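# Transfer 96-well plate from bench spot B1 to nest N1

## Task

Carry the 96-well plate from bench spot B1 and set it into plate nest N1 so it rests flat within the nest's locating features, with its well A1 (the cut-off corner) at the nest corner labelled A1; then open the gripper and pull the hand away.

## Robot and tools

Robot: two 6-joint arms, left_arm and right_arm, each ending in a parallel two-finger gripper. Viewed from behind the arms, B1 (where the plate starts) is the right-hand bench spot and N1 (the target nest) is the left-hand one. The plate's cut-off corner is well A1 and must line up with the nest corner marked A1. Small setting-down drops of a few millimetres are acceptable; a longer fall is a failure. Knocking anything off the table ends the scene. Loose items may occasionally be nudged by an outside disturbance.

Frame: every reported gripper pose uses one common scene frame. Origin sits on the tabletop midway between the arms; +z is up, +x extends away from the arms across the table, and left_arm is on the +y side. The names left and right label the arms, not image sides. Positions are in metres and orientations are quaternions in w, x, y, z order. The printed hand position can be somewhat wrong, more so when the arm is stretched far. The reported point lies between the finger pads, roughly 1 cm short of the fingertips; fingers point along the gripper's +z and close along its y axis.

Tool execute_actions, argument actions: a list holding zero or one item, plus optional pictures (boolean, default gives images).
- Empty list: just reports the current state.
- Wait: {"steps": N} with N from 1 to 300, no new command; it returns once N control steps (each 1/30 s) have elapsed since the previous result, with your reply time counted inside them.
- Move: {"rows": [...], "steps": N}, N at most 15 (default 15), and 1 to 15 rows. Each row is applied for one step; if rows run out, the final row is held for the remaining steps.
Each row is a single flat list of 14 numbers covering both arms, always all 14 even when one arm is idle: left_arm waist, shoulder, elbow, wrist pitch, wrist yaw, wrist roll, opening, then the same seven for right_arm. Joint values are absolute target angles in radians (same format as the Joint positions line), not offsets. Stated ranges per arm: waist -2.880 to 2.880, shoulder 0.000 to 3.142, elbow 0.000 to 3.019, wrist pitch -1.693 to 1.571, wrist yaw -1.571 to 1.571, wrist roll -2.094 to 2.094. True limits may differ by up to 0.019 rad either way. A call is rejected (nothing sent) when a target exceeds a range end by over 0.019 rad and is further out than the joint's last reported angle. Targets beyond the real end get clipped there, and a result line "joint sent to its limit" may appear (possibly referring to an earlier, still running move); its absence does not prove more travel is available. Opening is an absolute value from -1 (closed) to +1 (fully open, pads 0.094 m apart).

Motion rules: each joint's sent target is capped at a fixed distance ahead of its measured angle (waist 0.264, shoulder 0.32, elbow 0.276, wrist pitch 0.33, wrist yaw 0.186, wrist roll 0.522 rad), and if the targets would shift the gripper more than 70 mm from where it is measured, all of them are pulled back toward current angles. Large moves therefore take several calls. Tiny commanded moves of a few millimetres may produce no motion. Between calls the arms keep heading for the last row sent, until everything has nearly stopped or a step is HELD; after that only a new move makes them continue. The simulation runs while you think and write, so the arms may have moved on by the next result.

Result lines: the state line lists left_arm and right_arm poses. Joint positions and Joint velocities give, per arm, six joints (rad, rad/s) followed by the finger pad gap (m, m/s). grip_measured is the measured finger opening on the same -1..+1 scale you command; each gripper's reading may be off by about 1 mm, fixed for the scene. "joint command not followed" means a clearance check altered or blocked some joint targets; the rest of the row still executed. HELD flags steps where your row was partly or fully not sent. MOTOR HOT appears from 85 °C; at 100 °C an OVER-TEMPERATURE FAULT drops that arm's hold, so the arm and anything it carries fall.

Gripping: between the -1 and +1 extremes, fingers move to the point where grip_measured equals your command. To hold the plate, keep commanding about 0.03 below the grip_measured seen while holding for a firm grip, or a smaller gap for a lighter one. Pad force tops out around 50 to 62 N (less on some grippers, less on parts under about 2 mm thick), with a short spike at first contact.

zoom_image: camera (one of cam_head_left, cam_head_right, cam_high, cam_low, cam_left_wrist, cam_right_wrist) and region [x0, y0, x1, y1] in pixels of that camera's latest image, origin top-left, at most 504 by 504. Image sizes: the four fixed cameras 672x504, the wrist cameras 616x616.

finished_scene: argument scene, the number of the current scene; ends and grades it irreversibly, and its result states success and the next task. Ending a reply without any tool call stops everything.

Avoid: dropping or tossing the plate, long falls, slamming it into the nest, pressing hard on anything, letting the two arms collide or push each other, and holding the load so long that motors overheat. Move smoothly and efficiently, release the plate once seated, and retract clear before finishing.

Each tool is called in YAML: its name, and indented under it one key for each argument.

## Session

execute_actions:
  actions: []

Scene clock: 0.00 s of 13200.00 s.
left_arm: end_effector_position=(+0.3950, +0.5931, +0.1254) grip_measured=+1.000 end_effector_quat_wxyz=(-0.029, -0.231, +0.973, -0.004) | right_arm: end_effector_position=(+0.6215, +0.3537, +0.3395) grip_measured=+1.000 end_effector_quat_wxyz=(+0.234, +0.215, +0.621, +0.717)
Joint positions: left_arm=[ 0.453  1.658  1.308 -1.278 -0.014  0.133  0.094] | right_arm=[ 0.925  2.15   1.875  0.413 -0.096  1.601  0.094]
Joint velocities: left_arm=[ 0.005 -0.015 -0.012  0.027  0.051  0.051  0.   ] | right_arm=[ 0.005 -0.005  0.012 -0.007 -0.022 -0.037  0.   ]

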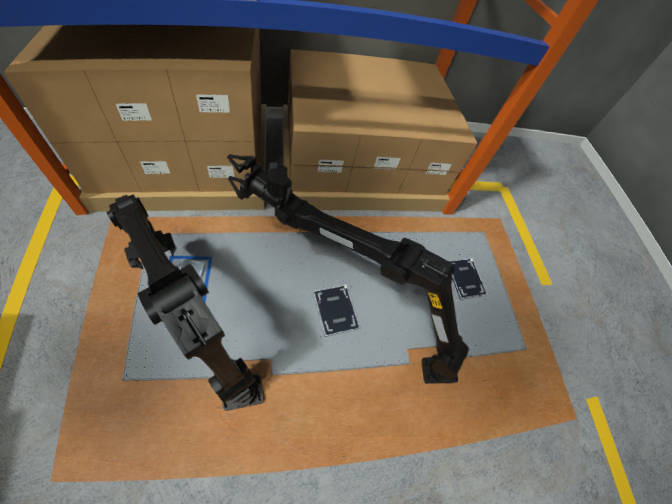

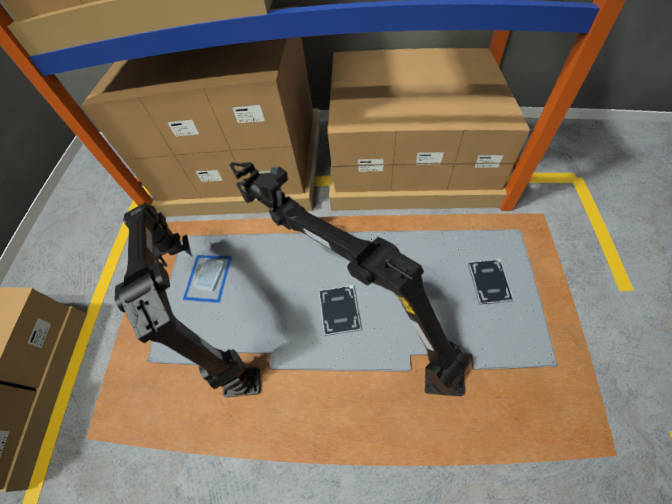

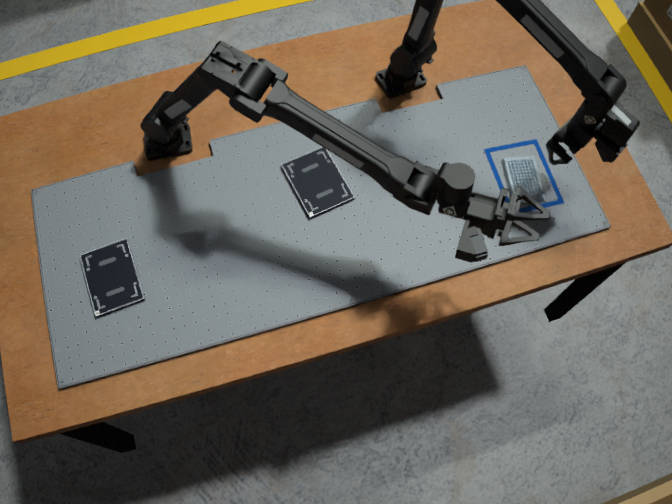

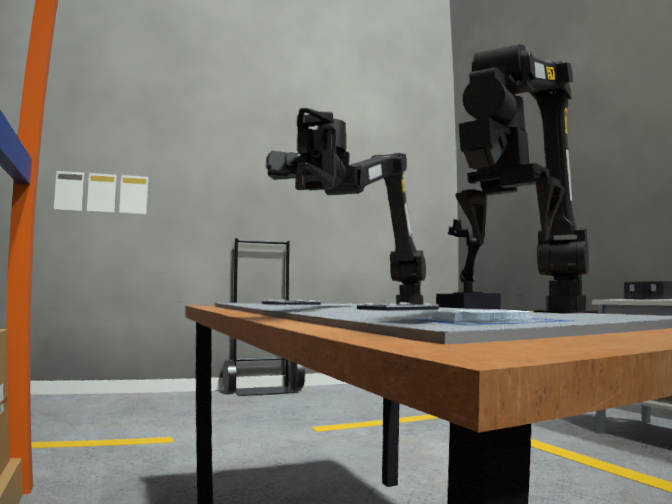

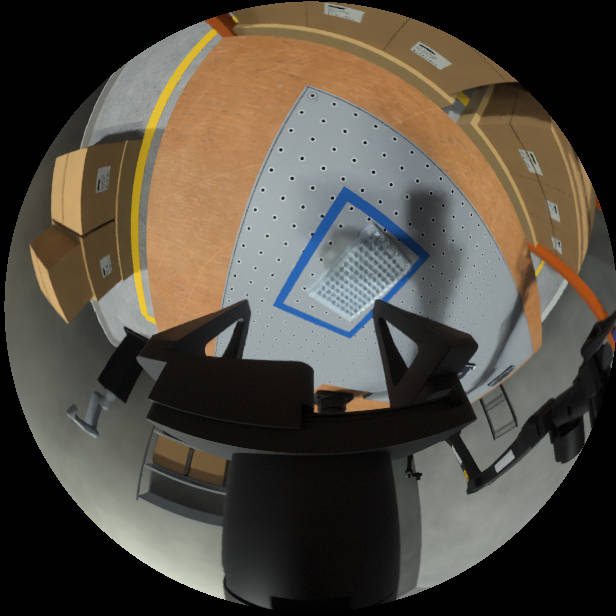

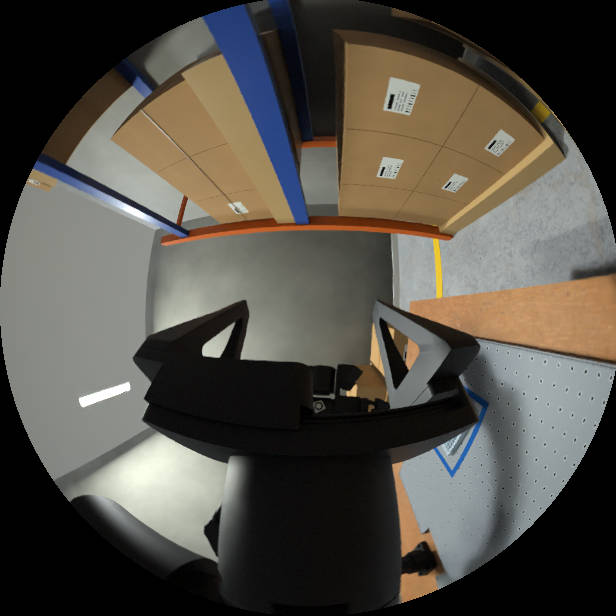

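zoom_image:
  camera: "cam_left_wrist"
  region: [270,180,440,350]

zoom_image:
  camera: "cam_high"
  region: [475,130,575,220]

zoom_image:
  camera: "cam_head_right"
  region: [170,240,250,310]

zoom_image:
  camera: "cam_high"
  region: [60,225,170,325]

zoom_image:
  camera: "cam_head_right"
  region: [450,245,540,320]

Region (270, 180, 440, 350) of cam_left_wrist's 616x616 image, scaled by 2.965, with more detail than that image has.

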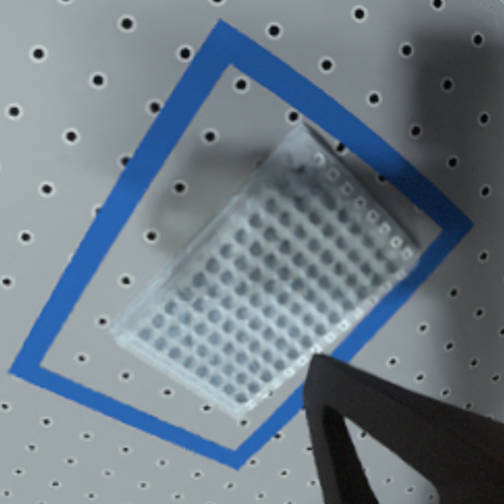

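Region (475, 130, 575, 220) of cam_high's 672x504 image, scaled by 5.040, with more detail than that image has; it fills the top 454 rows of this view, and the rest is white.

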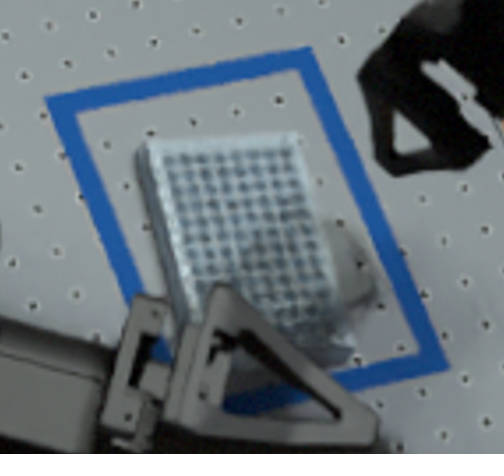

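Region (170, 240, 250, 310) of cam_head_right's 672x504 image, scaled by 6.300, with more detail than that image has; it fills the top 441 rows of this view, and the rest is white.

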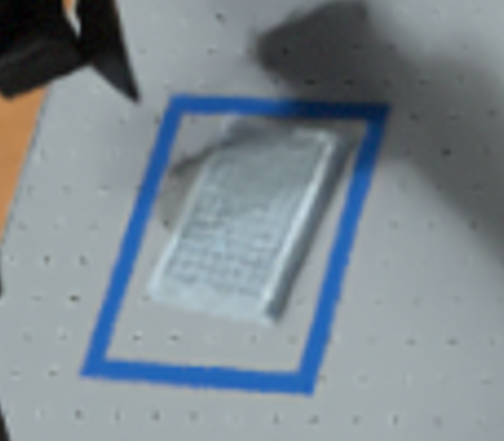

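Region (60, 225, 170, 325) of cam_high's 672x504 image, scaled by 4.582, with more detail than that image has; it fills the top 458 rows of this view, and the rest is white.

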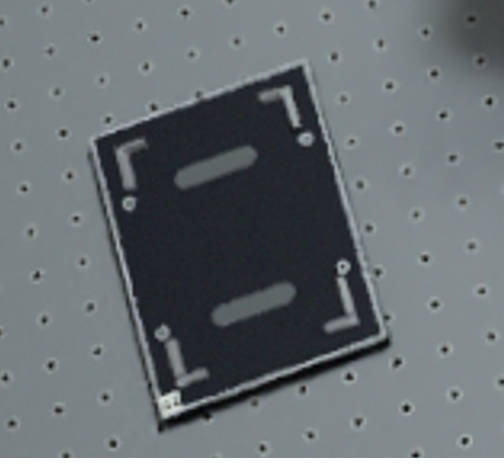

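Region (450, 245, 540, 320) of cam_head_right's 672x504 image, scaled by 5.600, with more detail than that image has.

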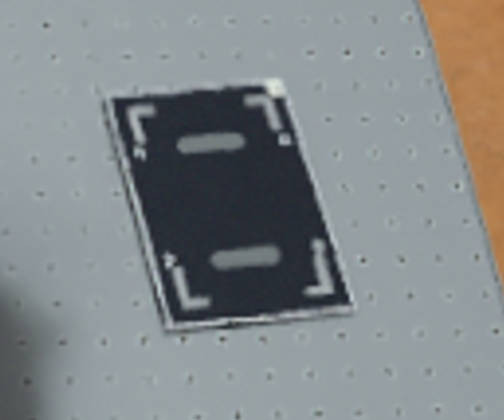

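execute_actions:
  actions:
    - {"rows":[ [0.453,1.658,1.308,-1.277,-0.014,0.134,1,0.923,2.149,1.874,0.411,-0.096,1.598,1], [0.452,1.658,1.306,-1.276,-0.014,0.136,1,0.917,2.146,1.870,0.404,-0.095,1.588,1], [0.451,1.657,1.304,-1.274,-0.014,0.139,1,0.908,2.141,1.864,0.393,-0.095,1.573,1], [0.450,1.656,1.301,-1.271,-0.014,0.144,1,0.895,2.134,1.856,0.379,-0.094,1.551,1], [0.448,1.656,1.298,-1.267,-0.014,0.150,1,0.878,2.126,1.846,0.360,-0.093,1.525,1], [0.446,1.655,1.294,-1.262,-0.013,0.157,1,0.859,2.116,1.834,0.338,-0.091,1.493,1], [0.444,1.654,1.289,-1.257,-0.013,0.165,1,0.836,2.104,1.819,0.313,-0.089,1.456,1], [0.441,1.652,1.283,-1.250,-0.013,0.174,1,0.811,2.091,1.804,0.284,-0.088,1.415,1], [0.438,1.651,1.277,-1.244,-0.013,0.184,1,0.783,2.077,1.786,0.253,-0.086,1.369,1], [0.435,1.649,1.271,-1.236,-0.012,0.195,1,0.753,2.062,1.767,0.218,-0.083,1.320,1], [0.432,1.648,1.264,-1.228,-0.012,0.207,1,0.720,2.045,1.747,0.182,-0.081,1.267,1], [0.428,1.646,1.256,-1.220,-0.012,0.219,1,0.686,2.027,1.725,0.142,-0.078,1.211,1], [0.425,1.644,1.249,-1.211,-0.012,0.232,1,0.649,2.009,1.703,0.101,-0.076,1.151,1], [0.421,1.642,1.240,-1.202,-0.011,0.246,1,0.611,1.989,1.679,0.058,-0.073,1.089,1], [0.417,1.640,1.232,-1.192,-0.011,0.261,1,0.571,1.968,1.654,0.013,-0.070,1.024,1] ],"steps":15}
  pictures: false

execute_actions:
  actions:
    - {"rows":[ [0.412,1.638,1.223,-1.182,-0.011,0.275,1,0.530,1.947,1.628,-0.034,-0.067,0.957,1], [0.408,1.636,1.214,-1.172,-0.010,0.291,1,0.488,1.926,1.602,-0.081,-0.064,0.888,1], [0.404,1.634,1.205,-1.162,-0.010,0.306,1,0.445,1.904,1.575,-0.130,-0.061,0.817,1], [0.399,1.632,1.195,-1.151,-0.009,0.322,1,0.401,1.881,1.547,-0.180,-0.058,0.746,1], [0.395,1.630,1.185,-1.140,-0.009,0.338,1,0.356,1.858,1.519,-0.230,-0.054,0.673,1], [0.390,1.627,1.176,-1.129,-0.009,0.354,1,0.311,1.835,1.491,-0.282,-0.051,0.599,1], [0.385,1.625,1.166,-1.119,-0.008,0.371,1,0.266,1.812,1.463,-0.333,-0.048,0.525,1], [0.381,1.623,1.156,-1.107,-0.008,0.387,1,0.220,1.788,1.434,-0.384,-0.044,0.451,1], [0.376,1.621,1.146,-1.097,-0.007,0.404,1,0.175,1.765,1.406,-0.435,-0.041,0.377,1], [0.371,1.618,1.137,-1.086,-0.007,0.420,1,0.130,1.742,1.378,-0.487,-0.038,0.303,1], [0.367,1.616,1.127,-1.075,-0.007,0.436,1,0.085,1.719,1.350,-0.537,-0.034,0.230,1], [0.362,1.614,1.117,-1.064,-0.006,0.452,1,0.041,1.696,1.322,-0.587,-0.031,0.159,1], [0.358,1.612,1.108,-1.054,-0.006,0.467,1,-0.002,1.674,1.295,-0.636,-0.028,0.088,1], [0.354,1.610,1.099,-1.044,-0.005,0.483,1,-0.044,1.653,1.269,-0.683,-0.025,0.019,1], [0.349,1.608,1.090,-1.034,-0.005,0.497,1,-0.085,1.632,1.243,-0.730,-0.022,-0.048,1] ],"steps":15}
  pictures: false

execute_actions:
  actions:
    - {"rows":[ [0.345,1.606,1.082,-1.024,-0.005,0.512,1,-0.125,1.611,1.218,-0.775,-0.019,-0.113,1], [0.341,1.604,1.073,-1.015,-0.004,0.526,1,-0.163,1.591,1.194,-0.818,-0.016,-0.175,1], [0.338,1.602,1.066,-1.006,-0.004,0.539,1,-0.200,1.573,1.172,-0.859,-0.014,-0.235,1], [0.334,1.600,1.058,-0.998,-0.004,0.551,1,-0.234,1.555,1.150,-0.899,-0.011,-0.291,1], [0.331,1.599,1.051,-0.990,-0.003,0.563,1,-0.267,1.538,1.130,-0.935,-0.009,-0.344,1], [0.328,1.597,1.045,-0.982,-0.003,0.574,1,-0.297,1.523,1.111,-0.970,-0.006,-0.393,1], [0.325,1.596,1.039,-0.976,-0.003,0.584,1,-0.325,1.509,1.093,-1.001,-0.004,-0.439,1], [0.321,1.594,1.033,-0.969,-0.003,0.593,1,-0.350,1.496,1.078,-1.030,-0.003,-0.480,1], [0.318,1.593,1.028,-0.964,-0.003,0.601,1,-0.373,1.484,1.063,-1.055,-0.001,-0.517,1], [0.315,1.592,1.024,-0.959,-0.002,0.608,1,-0.392,1.474,1.051,-1.077,0.001,-0.549,1], [0.312,1.592,1.021,-0.955,-0.002,0.614,1,-0.409,1.466,1.041,-1.096,0.002,-0.575,1], [0.310,1.591,1.018,-0.952,-0.002,0.619,1,-0.422,1.459,1.033,-1.110,0.003,-0.597,1], [0.308,1.590,1.016,-0.950,-0.002,0.622,1,-0.431,1.454,1.027,-1.121,0.003,-0.612,1], [0.307,1.590,1.014,-0.948,-0.002,0.624,1,-0.437,1.451,1.023,-1.128,0.004,-0.622,1], [0.306,1.590,1.014,-0.948,-0.002,0.625,1,-0.439,1.450,1.022,-1.130,0.004,-0.625,1] ],"steps":15}
  pictures: false

execute_actions:
  actions:
    - {"steps":25}

zoom_image:
  camera: "cam_left_wrist"
  region: [211,170,411,370]

zoom_image:
  camera: "cam_right_wrist"
  region: [211,170,411,370]

Scene clock: 72.83 s of 13200.00 s.
left_arm: end_effector_position=(+0.3925, +0.5819, +0.1051) grip_measured=+1.000 end_effector_quat_wxyz=(-0.030, -0.187, +0.982, -0.005) | right_arm: end_effector_position=(+0.7058, +0.2393, +0.2452) grip_measured=+1.000 end_effector_quat_wxyz=(+0.310, +0.237, +0.723, +0.570)
Joint positions: left_arm=[ 0.435  1.658  1.251 -1.222 -0.014  0.205  0.094] | right_arm=[ 0.767  2.122  1.766  0.195 -0.086  1.376  0.094]
Joint velocities: left_arm=[-0.132  0.015 -0.242  0.261  0.037  0.374  0.   ] | right_arm=[-0.698 -0.122 -0.354 -0.725  0.007 -0.652  0.   ]
Steps of this call (steps 1 to 90: nothing new was sent; then 69.33 s passed at rest; steps 91 to 105: all 15 steps of this action). Readings (joint positions):
91: left_arm=[0.453 1.658 1.308 -1.278 -0.014 0.133] | right_arm=[0.925 2.150 1.875 0.413 -0.096 1.601]
92: left_arm=[0.453 1.658 1.308 -1.278 -0.014 0.133] | right_arm=[0.925 2.150 1.875 0.413 -0.096 1.601]
94: left_arm=[0.453 1.658 1.308 -1.278 -0.014 0.134] | right_arm=[0.923 2.150 1.875 0.405 -0.096 1.593]
98: left_arm=[0.452 1.658 1.300 -1.271 -0.014 0.146] | right_arm=[0.899 2.142 1.848 0.344 -0.096 1.531]
105: the state above

Scene clock: 73.33 s of 13200.00 s.
left_arm: end_effector_position=(+0.3917, +0.5427, +0.0591) grip_measured=+1.000 end_effector_quat_wxyz=(-0.020, -0.043, +0.999, -0.005) | right_arm: end_effector_position=(+0.7477, -0.1331, +0.1073) grip_measured=+1.000 end_effector_quat_wxyz=(+0.319, +0.313, +0.861, +0.241)
Joint positions: left_arm=[ 0.364  1.653  1.109 -1.067 -0.009  0.424  0.094] | right_arm=[ 0.337  1.96   1.469 -0.258 -0.044  0.956  0.094]
Joint velocities: left_arm=[-0.122 -0.073 -0.242  0.295 -0.022  0.403  0.   ] | right_arm=[-0.913 -0.542 -0.72  -0.93   0.037 -0.769  0.   ]
Steps of this call (steps 1 to 15: all 15 steps of this action). Readings (joint positions):
1: left_arm=[0.431 1.658 1.243 -1.213 -0.014 0.217] | right_arm=[0.743 2.118 1.753 0.170 -0.085 1.350]
2: left_arm=[0.426 1.658 1.234 -1.203 -0.014 0.229] | right_arm=[0.717 2.114 1.739 0.145 -0.083 1.324]
4: left_arm=[0.416 1.658 1.216 -1.183 -0.014 0.256] | right_arm=[0.663 2.103 1.709 0.090 -0.078 1.267]
8: left_arm=[0.395 1.658 1.178 -1.141 -0.012 0.315] | right_arm=[0.549 2.067 1.634 -0.037 -0.067 1.153]
15: the state above

Scene clock: 73.83 s of 13200.00 s.
left_arm: end_effector_position=(+0.3906, +0.5174, +0.0417) grip_measured=+1.000 end_effector_quat_wxyz=(-0.001, +0.067, +0.998, +0.003) | right_arm: end_effector_position=(+0.5218, -0.4584, +0.0868) grip_measured=+1.000 end_effector_quat_wxyz=(+0.139, +0.363, +0.921, +0.016)
Joint positions: left_arm=[ 0.315  1.626  1.021 -0.965 -0.006  0.595  0.094] | right_arm=[-0.181  1.63   1.135 -0.794 -0.006  0.473  0.094]
Joint velocities: left_arm=[-0.054  0.005 -0.051  0.032  0.007  0.168  0.   ] | right_arm=[-1.177 -0.62  -0.393 -1.263 -0.007 -1.15   0.   ]
Steps of this call (steps 1 to 15: all 15 steps of this action). Readings (joint positions):
1: left_arm=[0.360 1.651 1.100 -1.057 -0.009 0.440] | right_arm=[0.306 1.942 1.444 -0.290 -0.041 0.927]
2: left_arm=[0.355 1.648 1.091 -1.047 -0.008 0.455] | right_arm=[0.274 1.922 1.419 -0.323 -0.038 0.898]
4: left_arm=[0.347 1.643 1.075 -1.028 -0.008 0.484] | right_arm=[0.210 1.881 1.369 -0.388 -0.032 0.839]
8: left_arm=[0.334 1.633 1.048 -0.996 -0.007 0.536] | right_arm=[0.076 1.793 1.272 -0.523 -0.020 0.718]
15: the state above

Scene clock: 74.67 s of 13200.00 s.
left_arm: end_effector_position=(+0.3910, +0.5162, +0.0411) grip_measured=+1.000 end_effector_quat_wxyz=(-0.000, +0.079, +0.997, +0.003) | right_arm: end_effector_position=(+0.3661, -0.5210, +0.1098) grip_measured=+1.000 end_effector_quat_wxyz=(+0.007, -0.031, +0.999, -0.008)
Joint positions: left_arm=[ 0.312  1.626  1.019 -0.961 -0.006  0.617  0.094] | right_arm=[-0.439  1.455  1.026 -1.122  0.005 -0.599  0.094]
Joint velocities: left_arm=[ 0.005 -0.005 -0.002 -0.012  0.007 -0.007  0.   ] | right_arm=[-0.005 -0.015 -0.007  0.022 -0.11  -0.081  0.   ]
Steps of this call (steps 1 to 25: the robot went on to your last target). Readings (joint positions):
1: left_arm=[0.313 1.626 1.020 -0.964 -0.006 0.599] | right_arm=[-0.223 1.610 1.121 -0.839 -0.005 0.431]
2: left_arm=[0.312 1.626 1.019 -0.963 -0.006 0.603] | right_arm=[-0.265 1.590 1.109 -0.886 -0.003 0.383]
4: left_arm=[0.312 1.626 1.019 -0.962 -0.006 0.608] | right_arm=[-0.351 1.550 1.081 -0.983 0.001 0.247]
8: left_arm=[0.312 1.626 1.019 -0.961 -0.006 0.613] | right_arm=[-0.474 1.472 1.029 -1.110 0.008 -0.138]
25: the state above

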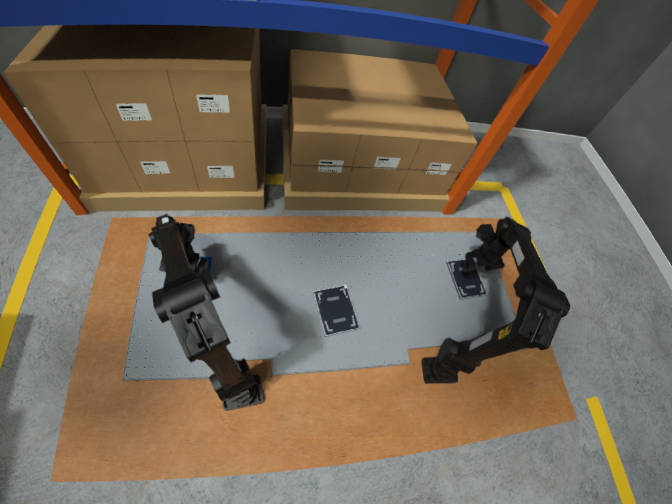

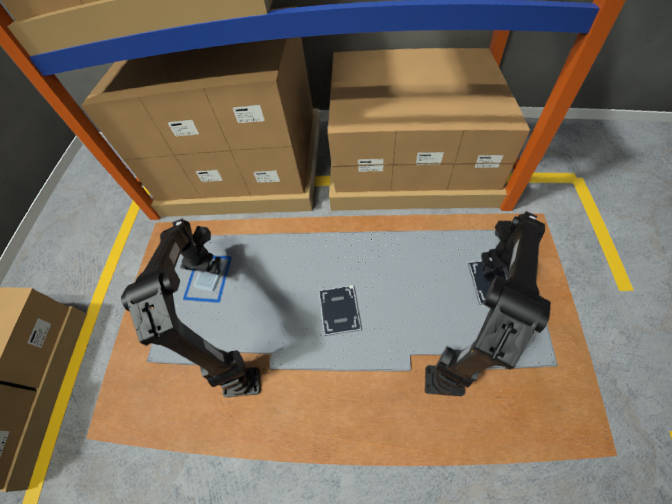

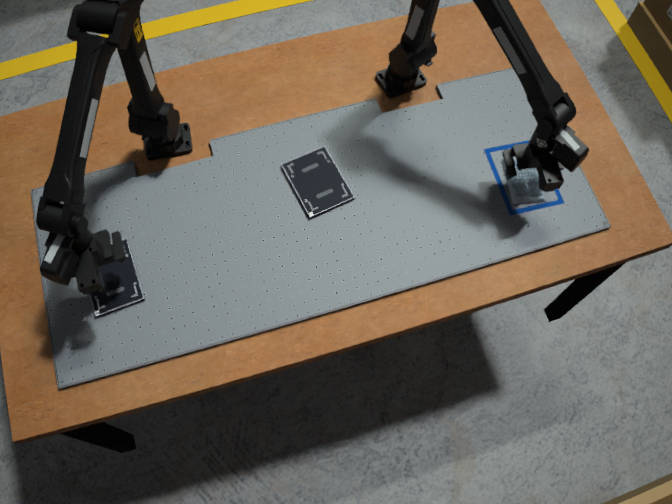

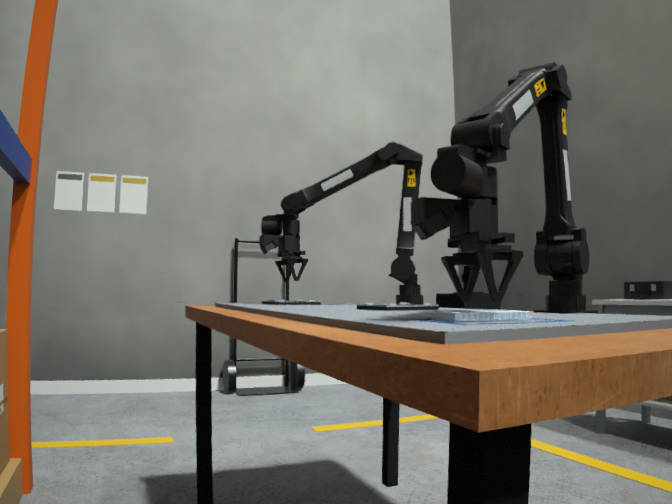

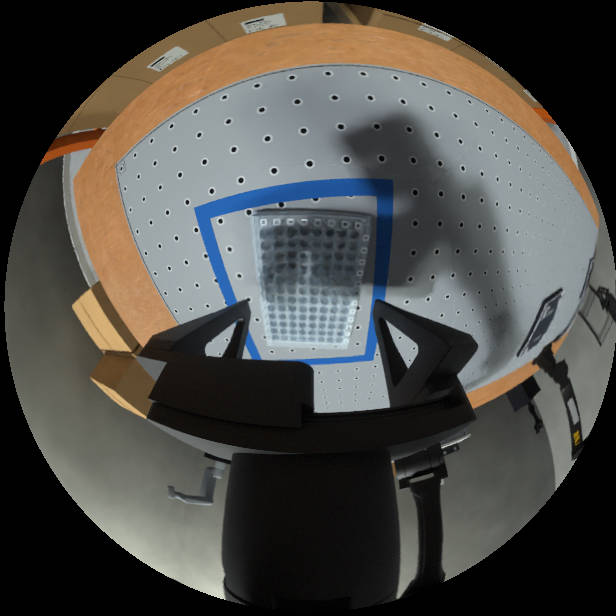

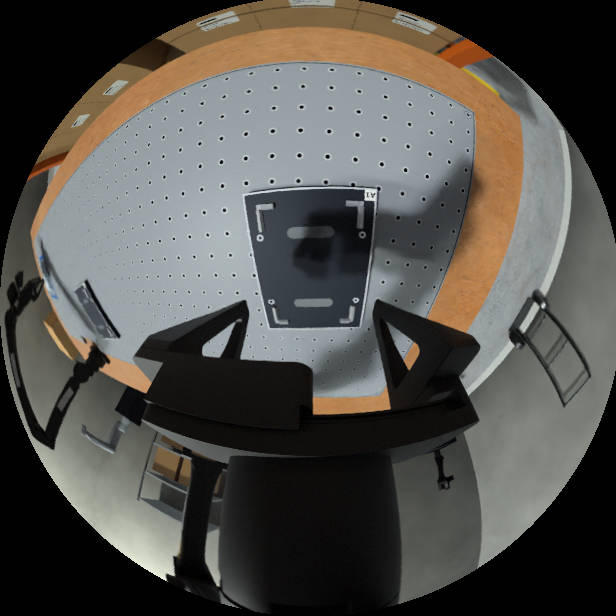

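Region (211, 170, 411, 370) of cam_left_wrist's 616x616 image, scaled by 2.520, with more detail than that image has.

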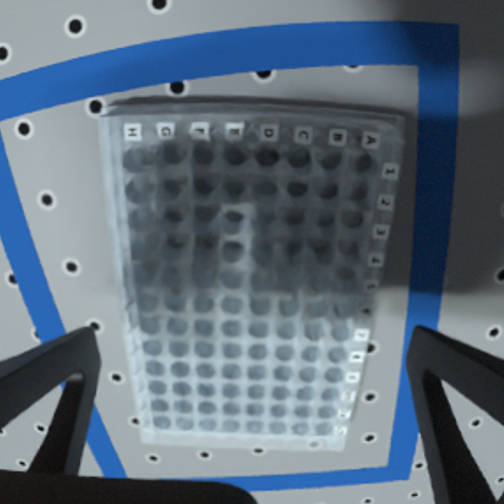

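Region (211, 170, 411, 370) of cam_right_wrist's 616x616 image, scaled by 2.520, with more detail than that image has.

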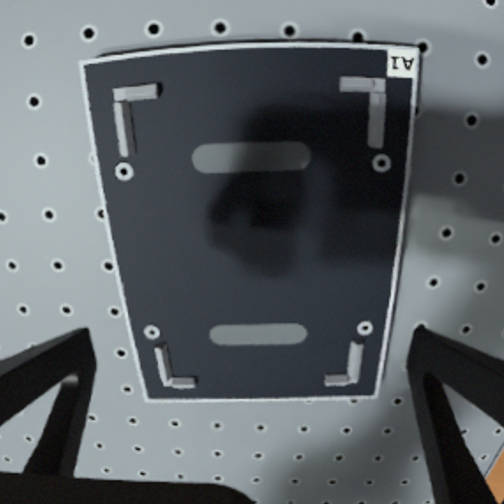

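execute_actions:
  actions:
    - {"rows":[ [0.316,1.625,1.016,-0.948,-0.004,0.632,1,-0.439,1.450,1.022,-1.130,0.004,-0.625,1], [0.321,1.636,1.015,-0.946,-0.004,0.642,1,-0.439,1.450,1.022,-1.130,0.004,-0.625,1], [0.325,1.638,1.014,-0.943,-0.004,0.652,1,-0.439,1.450,1.022,-1.130,0.004,-0.625,1], [0.327,1.641,1.012,-0.939,-0.004,0.660,1,-0.439,1.450,1.022,-1.130,0.004,-0.625,1], [0.327,1.644,1.010,-0.934,-0.004,0.666,1,-0.439,1.450,1.022,-1.130,0.004,-0.625,1], [0.327,1.648,1.008,-0.928,-0.004,0.668,1,-0.439,1.450,1.022,-1.130,0.004,-0.625,1], [0.327,1.652,1.006,-0.922,-0.004,0.668,1,-0.439,1.450,1.022,-1.130,0.004,-0.625,1], [0.327,1.656,1.003,-0.916,-0.004,0.668,1,-0.439,1.450,1.022,-1.130,0.004,-0.625,1], [0.327,1.660,1.001,-0.910,-0.004,0.666,1,-0.439,1.450,1.022,-1.130,0.004,-0.625,1], [0.327,1.664,0.998,-0.904,-0.004,0.666,1,-0.439,1.450,1.022,-1.130,0.004,-0.625,1], [0.327,1.668,0.996,-0.898,-0.004,0.666,1,-0.439,1.450,1.022,-1.130,0.004,-0.625,1], [0.327,1.672,0.994,-0.892,-0.004,0.666,1,-0.439,1.450,1.022,-1.130,0.004,-0.625,1], [0.327,1.675,0.992,-0.887,-0.004,0.666,1,-0.439,1.450,1.022,-1.130,0.004,-0.625,1], [0.327,1.677,0.990,-0.884,-0.004,0.666,1,-0.439,1.450,1.022,-1.130,0.004,-0.625,1], [0.327,1.679,0.989,-0.881,-0.004,0.666,1,-0.439,1.450,1.022,-1.130,0.004,-0.625,1] ],"steps":15}
  pictures: false

execute_actions:
  actions:
    - {"rows":[ [0.327,1.679,0.989,-0.881,-0.004,0.666,1,-0.439,1.450,1.022,-1.130,0.004,-0.625,1], [0.327,1.679,0.989,-0.881,-0.004,0.666,0.97,-0.439,1.450,1.022,-1.130,0.004,-0.625,1], [0.327,1.679,0.989,-0.881,-0.004,0.666,0.93,-0.439,1.450,1.022,-1.130,0.004,-0.625,1], [0.327,1.679,0.989,-0.881,-0.004,0.666,0.89,-0.439,1.450,1.022,-1.130,0.004,-0.625,1], [0.327,1.679,0.989,-0.881,-0.004,0.666,0.86,-0.439,1.450,1.022,-1.130,0.004,-0.625,1], [0.327,1.679,0.989,-0.881,-0.004,0.666,0.83,-0.439,1.450,1.022,-1.130,0.004,-0.625,1], [0.327,1.679,0.989,-0.881,-0.004,0.666,0.81,-0.439,1.450,1.022,-1.130,0.004,-0.625,1], [0.327,1.679,0.989,-0.881,-0.004,0.666,0.79,-0.439,1.450,1.022,-1.130,0.004,-0.625,1], [0.327,1.679,0.989,-0.881,-0.004,0.666,0.77,-0.439,1.450,1.022,-1.130,0.004,-0.625,1], [0.327,1.679,0.989,-0.881,-0.004,0.666,0.755,-0.439,1.450,1.022,-1.130,0.004,-0.625,1], [0.327,1.679,0.989,-0.881,-0.004,0.666,0.74,-0.439,1.450,1.022,-1.130,0.004,-0.625,1], [0.327,1.679,0.989,-0.881,-0.004,0.666,0.73,-0.439,1.450,1.022,-1.130,0.004,-0.625,1], [0.327,1.679,0.989,-0.881,-0.004,0.666,0.72,-0.439,1.450,1.022,-1.130,0.004,-0.625,1], [0.327,1.679,0.989,-0.881,-0.004,0.666,0.71,-0.439,1.450,1.022,-1.130,0.004,-0.625,1], [0.327,1.679,0.989,-0.881,-0.004,0.666,0.705,-0.439,1.450,1.022,-1.130,0.004,-0.625,1] ],"steps":15}

zoom_image:
  camera: "cam_left_wrist"
  region: [211,170,411,370]

zoom_image:
  camera: "cam_low"
  region: [420,280,560,335]

zoom_image:
  camera: "cam_right_wrist"
  region: [211,170,411,370]

Scene clock: 106.03 s of 13200.00 s.
left_arm: end_effector_position=(+0.3915, +0.5208, +0.0242) grip_measured=+1.000 end_effector_quat_wxyz=(+0.005, +0.094, +0.996, +0.006) | right_arm: end_effector_position=(+0.3661, -0.5210, +0.1098) grip_measured=+1.000 end_effector_quat_wxyz=(+0.007, -0.036, +0.999, -0.008)
Joint positions: left_arm=[ 0.321  1.653  0.998 -0.902 -0.006  0.656  0.094] | right_arm=[-0.439  1.455  1.026 -1.122  0.005 -0.609  0.094]
Joint velocities: left_arm=[ 0.005  0.132 -0.071  0.105  0.007  0.037  0.   ] | right_arm=[-0.015  0.005 -0.007 -0.012 -0.051  0.022  0.   ]
Steps of this call (steps 1 to 30: the robot went on to your last target; steps 31 to 90: nothing new was sent; then 27.87 s passed at rest; steps 91 to 105: all 15 steps of this action). Readings (joint positions):
91: left_arm=[0.312 1.626 1.019 -0.961 -0.006 0.618] | right_arm=[-0.439 1.455 1.026 -1.122 0.005 -0.609]
92: left_arm=[0.312 1.626 1.019 -0.961 -0.006 0.621] | right_arm=[-0.439 1.455 1.026 -1.122 0.005 -0.609]
94: left_arm=[0.313 1.626 1.019 -0.958 -0.006 0.630] | right_arm=[-0.439 1.455 1.026 -1.122 0.005 -0.609]
98: left_arm=[0.318 1.627 1.015 -0.940 -0.006 0.648] | right_arm=[-0.439 1.455 1.026 -1.122 0.005 -0.609]
105: the state above

Scene clock: 106.53 s of 13200.00 s.
left_arm: end_effector_position=(+0.3889, +0.5195, +0.0168) grip_measured=+0.750 end_effector_quat_wxyz=(-0.001, +0.095, +0.995, +0.003) | right_arm: end_effector_position=(+0.3661, -0.5210, +0.1098) grip_measured=+1.000 end_effector_quat_wxyz=(+0.007, -0.036, +0.999, -0.008)
Joint positions: left_arm=[ 0.321  1.666  0.992 -0.895 -0.006  0.658  0.082] | right_arm=[-0.439  1.455  1.026 -1.122  0.005 -0.61   0.094]
Joint velocities: left_arm=[-0.005 -0.015 -0.002 -0.002  0.051  0.037 -0.001] | right_arm=[-0.005  0.005  0.002 -0.012 -0.022  0.007  0.   ]
Steps of this call (steps 1 to 15: all 15 steps of this action). Readings (joint positions):
1: left_arm=[0.321 1.657 0.996 -0.899 -0.006 0.656] | right_arm=[-0.439 1.455 1.026 -1.122 0.005 -0.609]
2: left_arm=[0.321 1.661 0.995 -0.897 -0.006 0.656] | right_arm=[-0.439 1.455 1.026 -1.122 0.005 -0.610]
4: left_arm=[0.321 1.665 0.992 -0.896 -0.006 0.657] | right_arm=[-0.439 1.455 1.026 -1.122 0.005 -0.610]
8: left_arm=[0.321 1.666 0.992 -0.895 -0.006 0.657] | right_arm=[-0.439 1.455 1.026 -1.122 0.005 -0.610]
15: the state above

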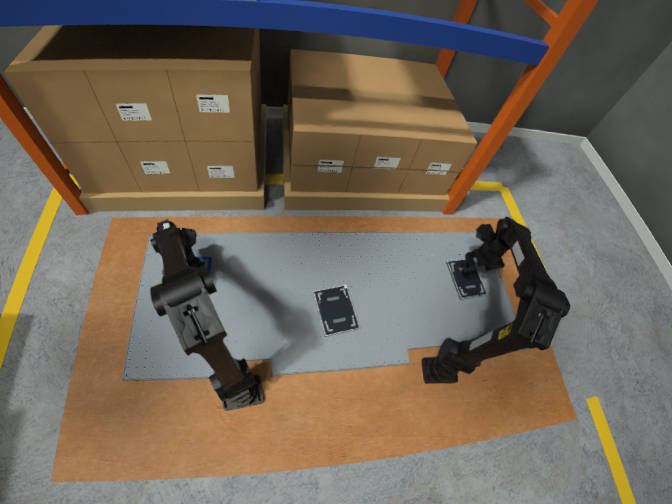

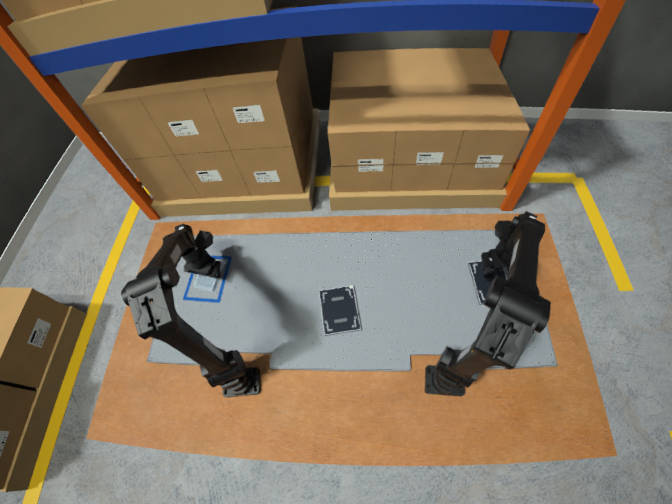

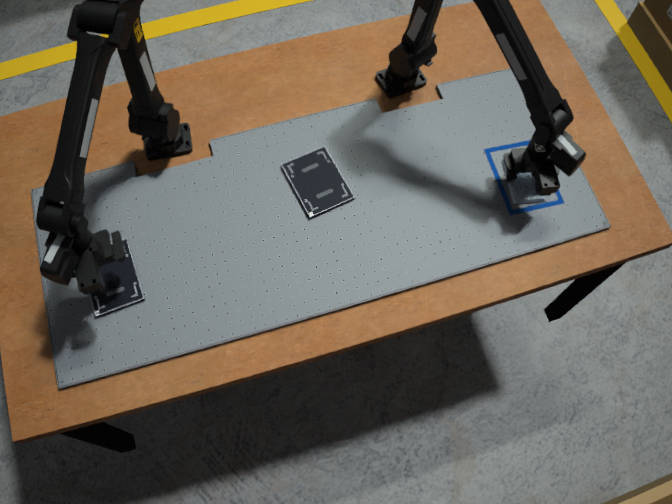

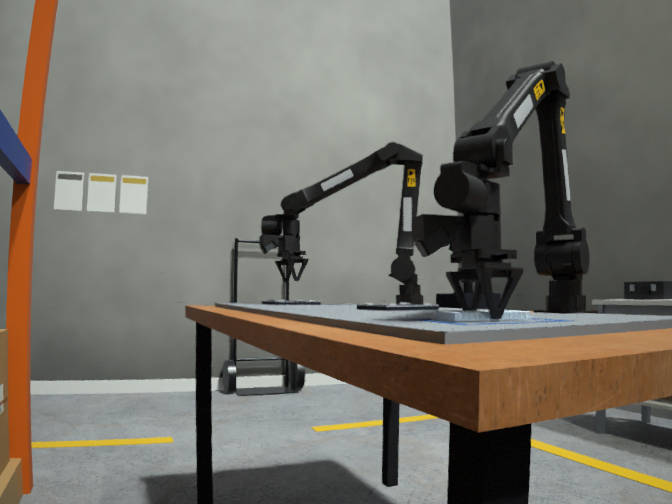

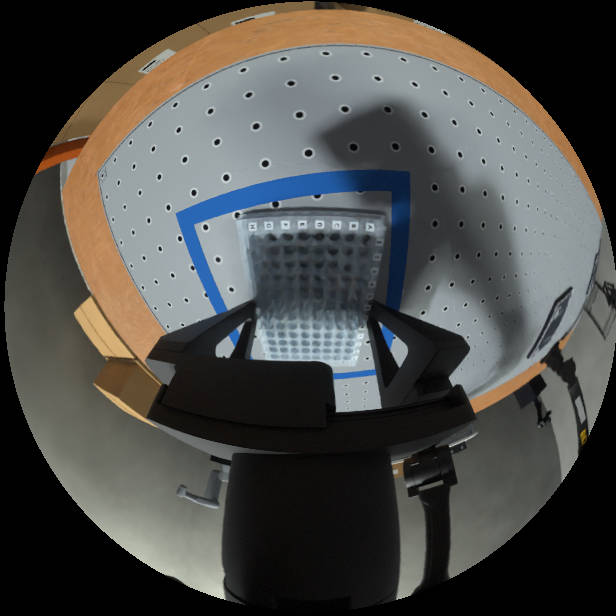

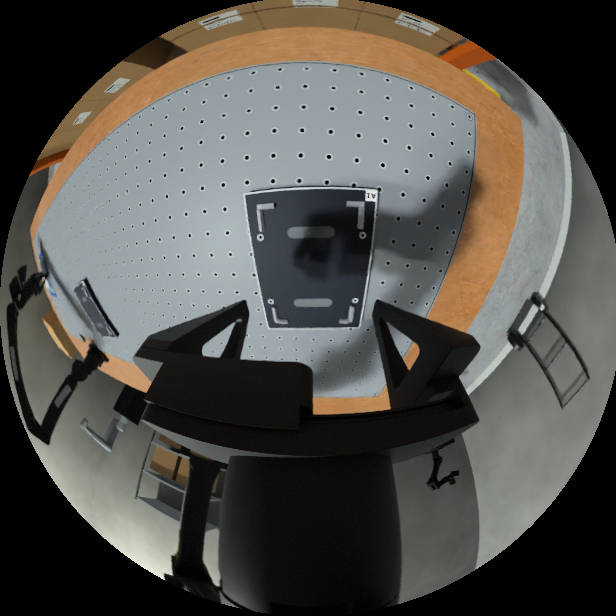

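Region (211, 170, 411, 370) of cam_left_wrist's 616x616 image, scaled by 2.520, with more detail than that image has.

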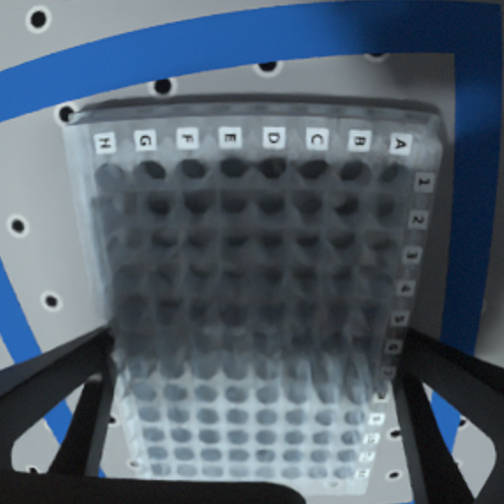

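Region (420, 280, 560, 335) of cam_low's 672x504 image, scaled by 3.600, with more detail than that image has; it fills the top 198 rows of this view, and the rest is white.

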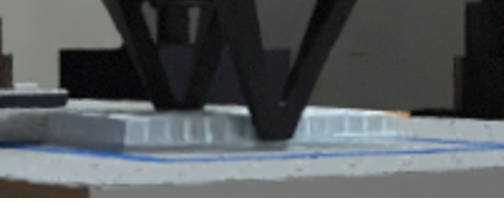

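Region (211, 170, 411, 370) of cam_right_wrist's 616x616 image, scaled by 2.520, with more detail than that image has.

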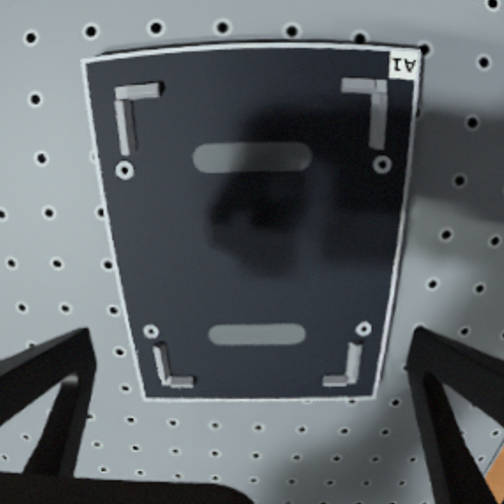

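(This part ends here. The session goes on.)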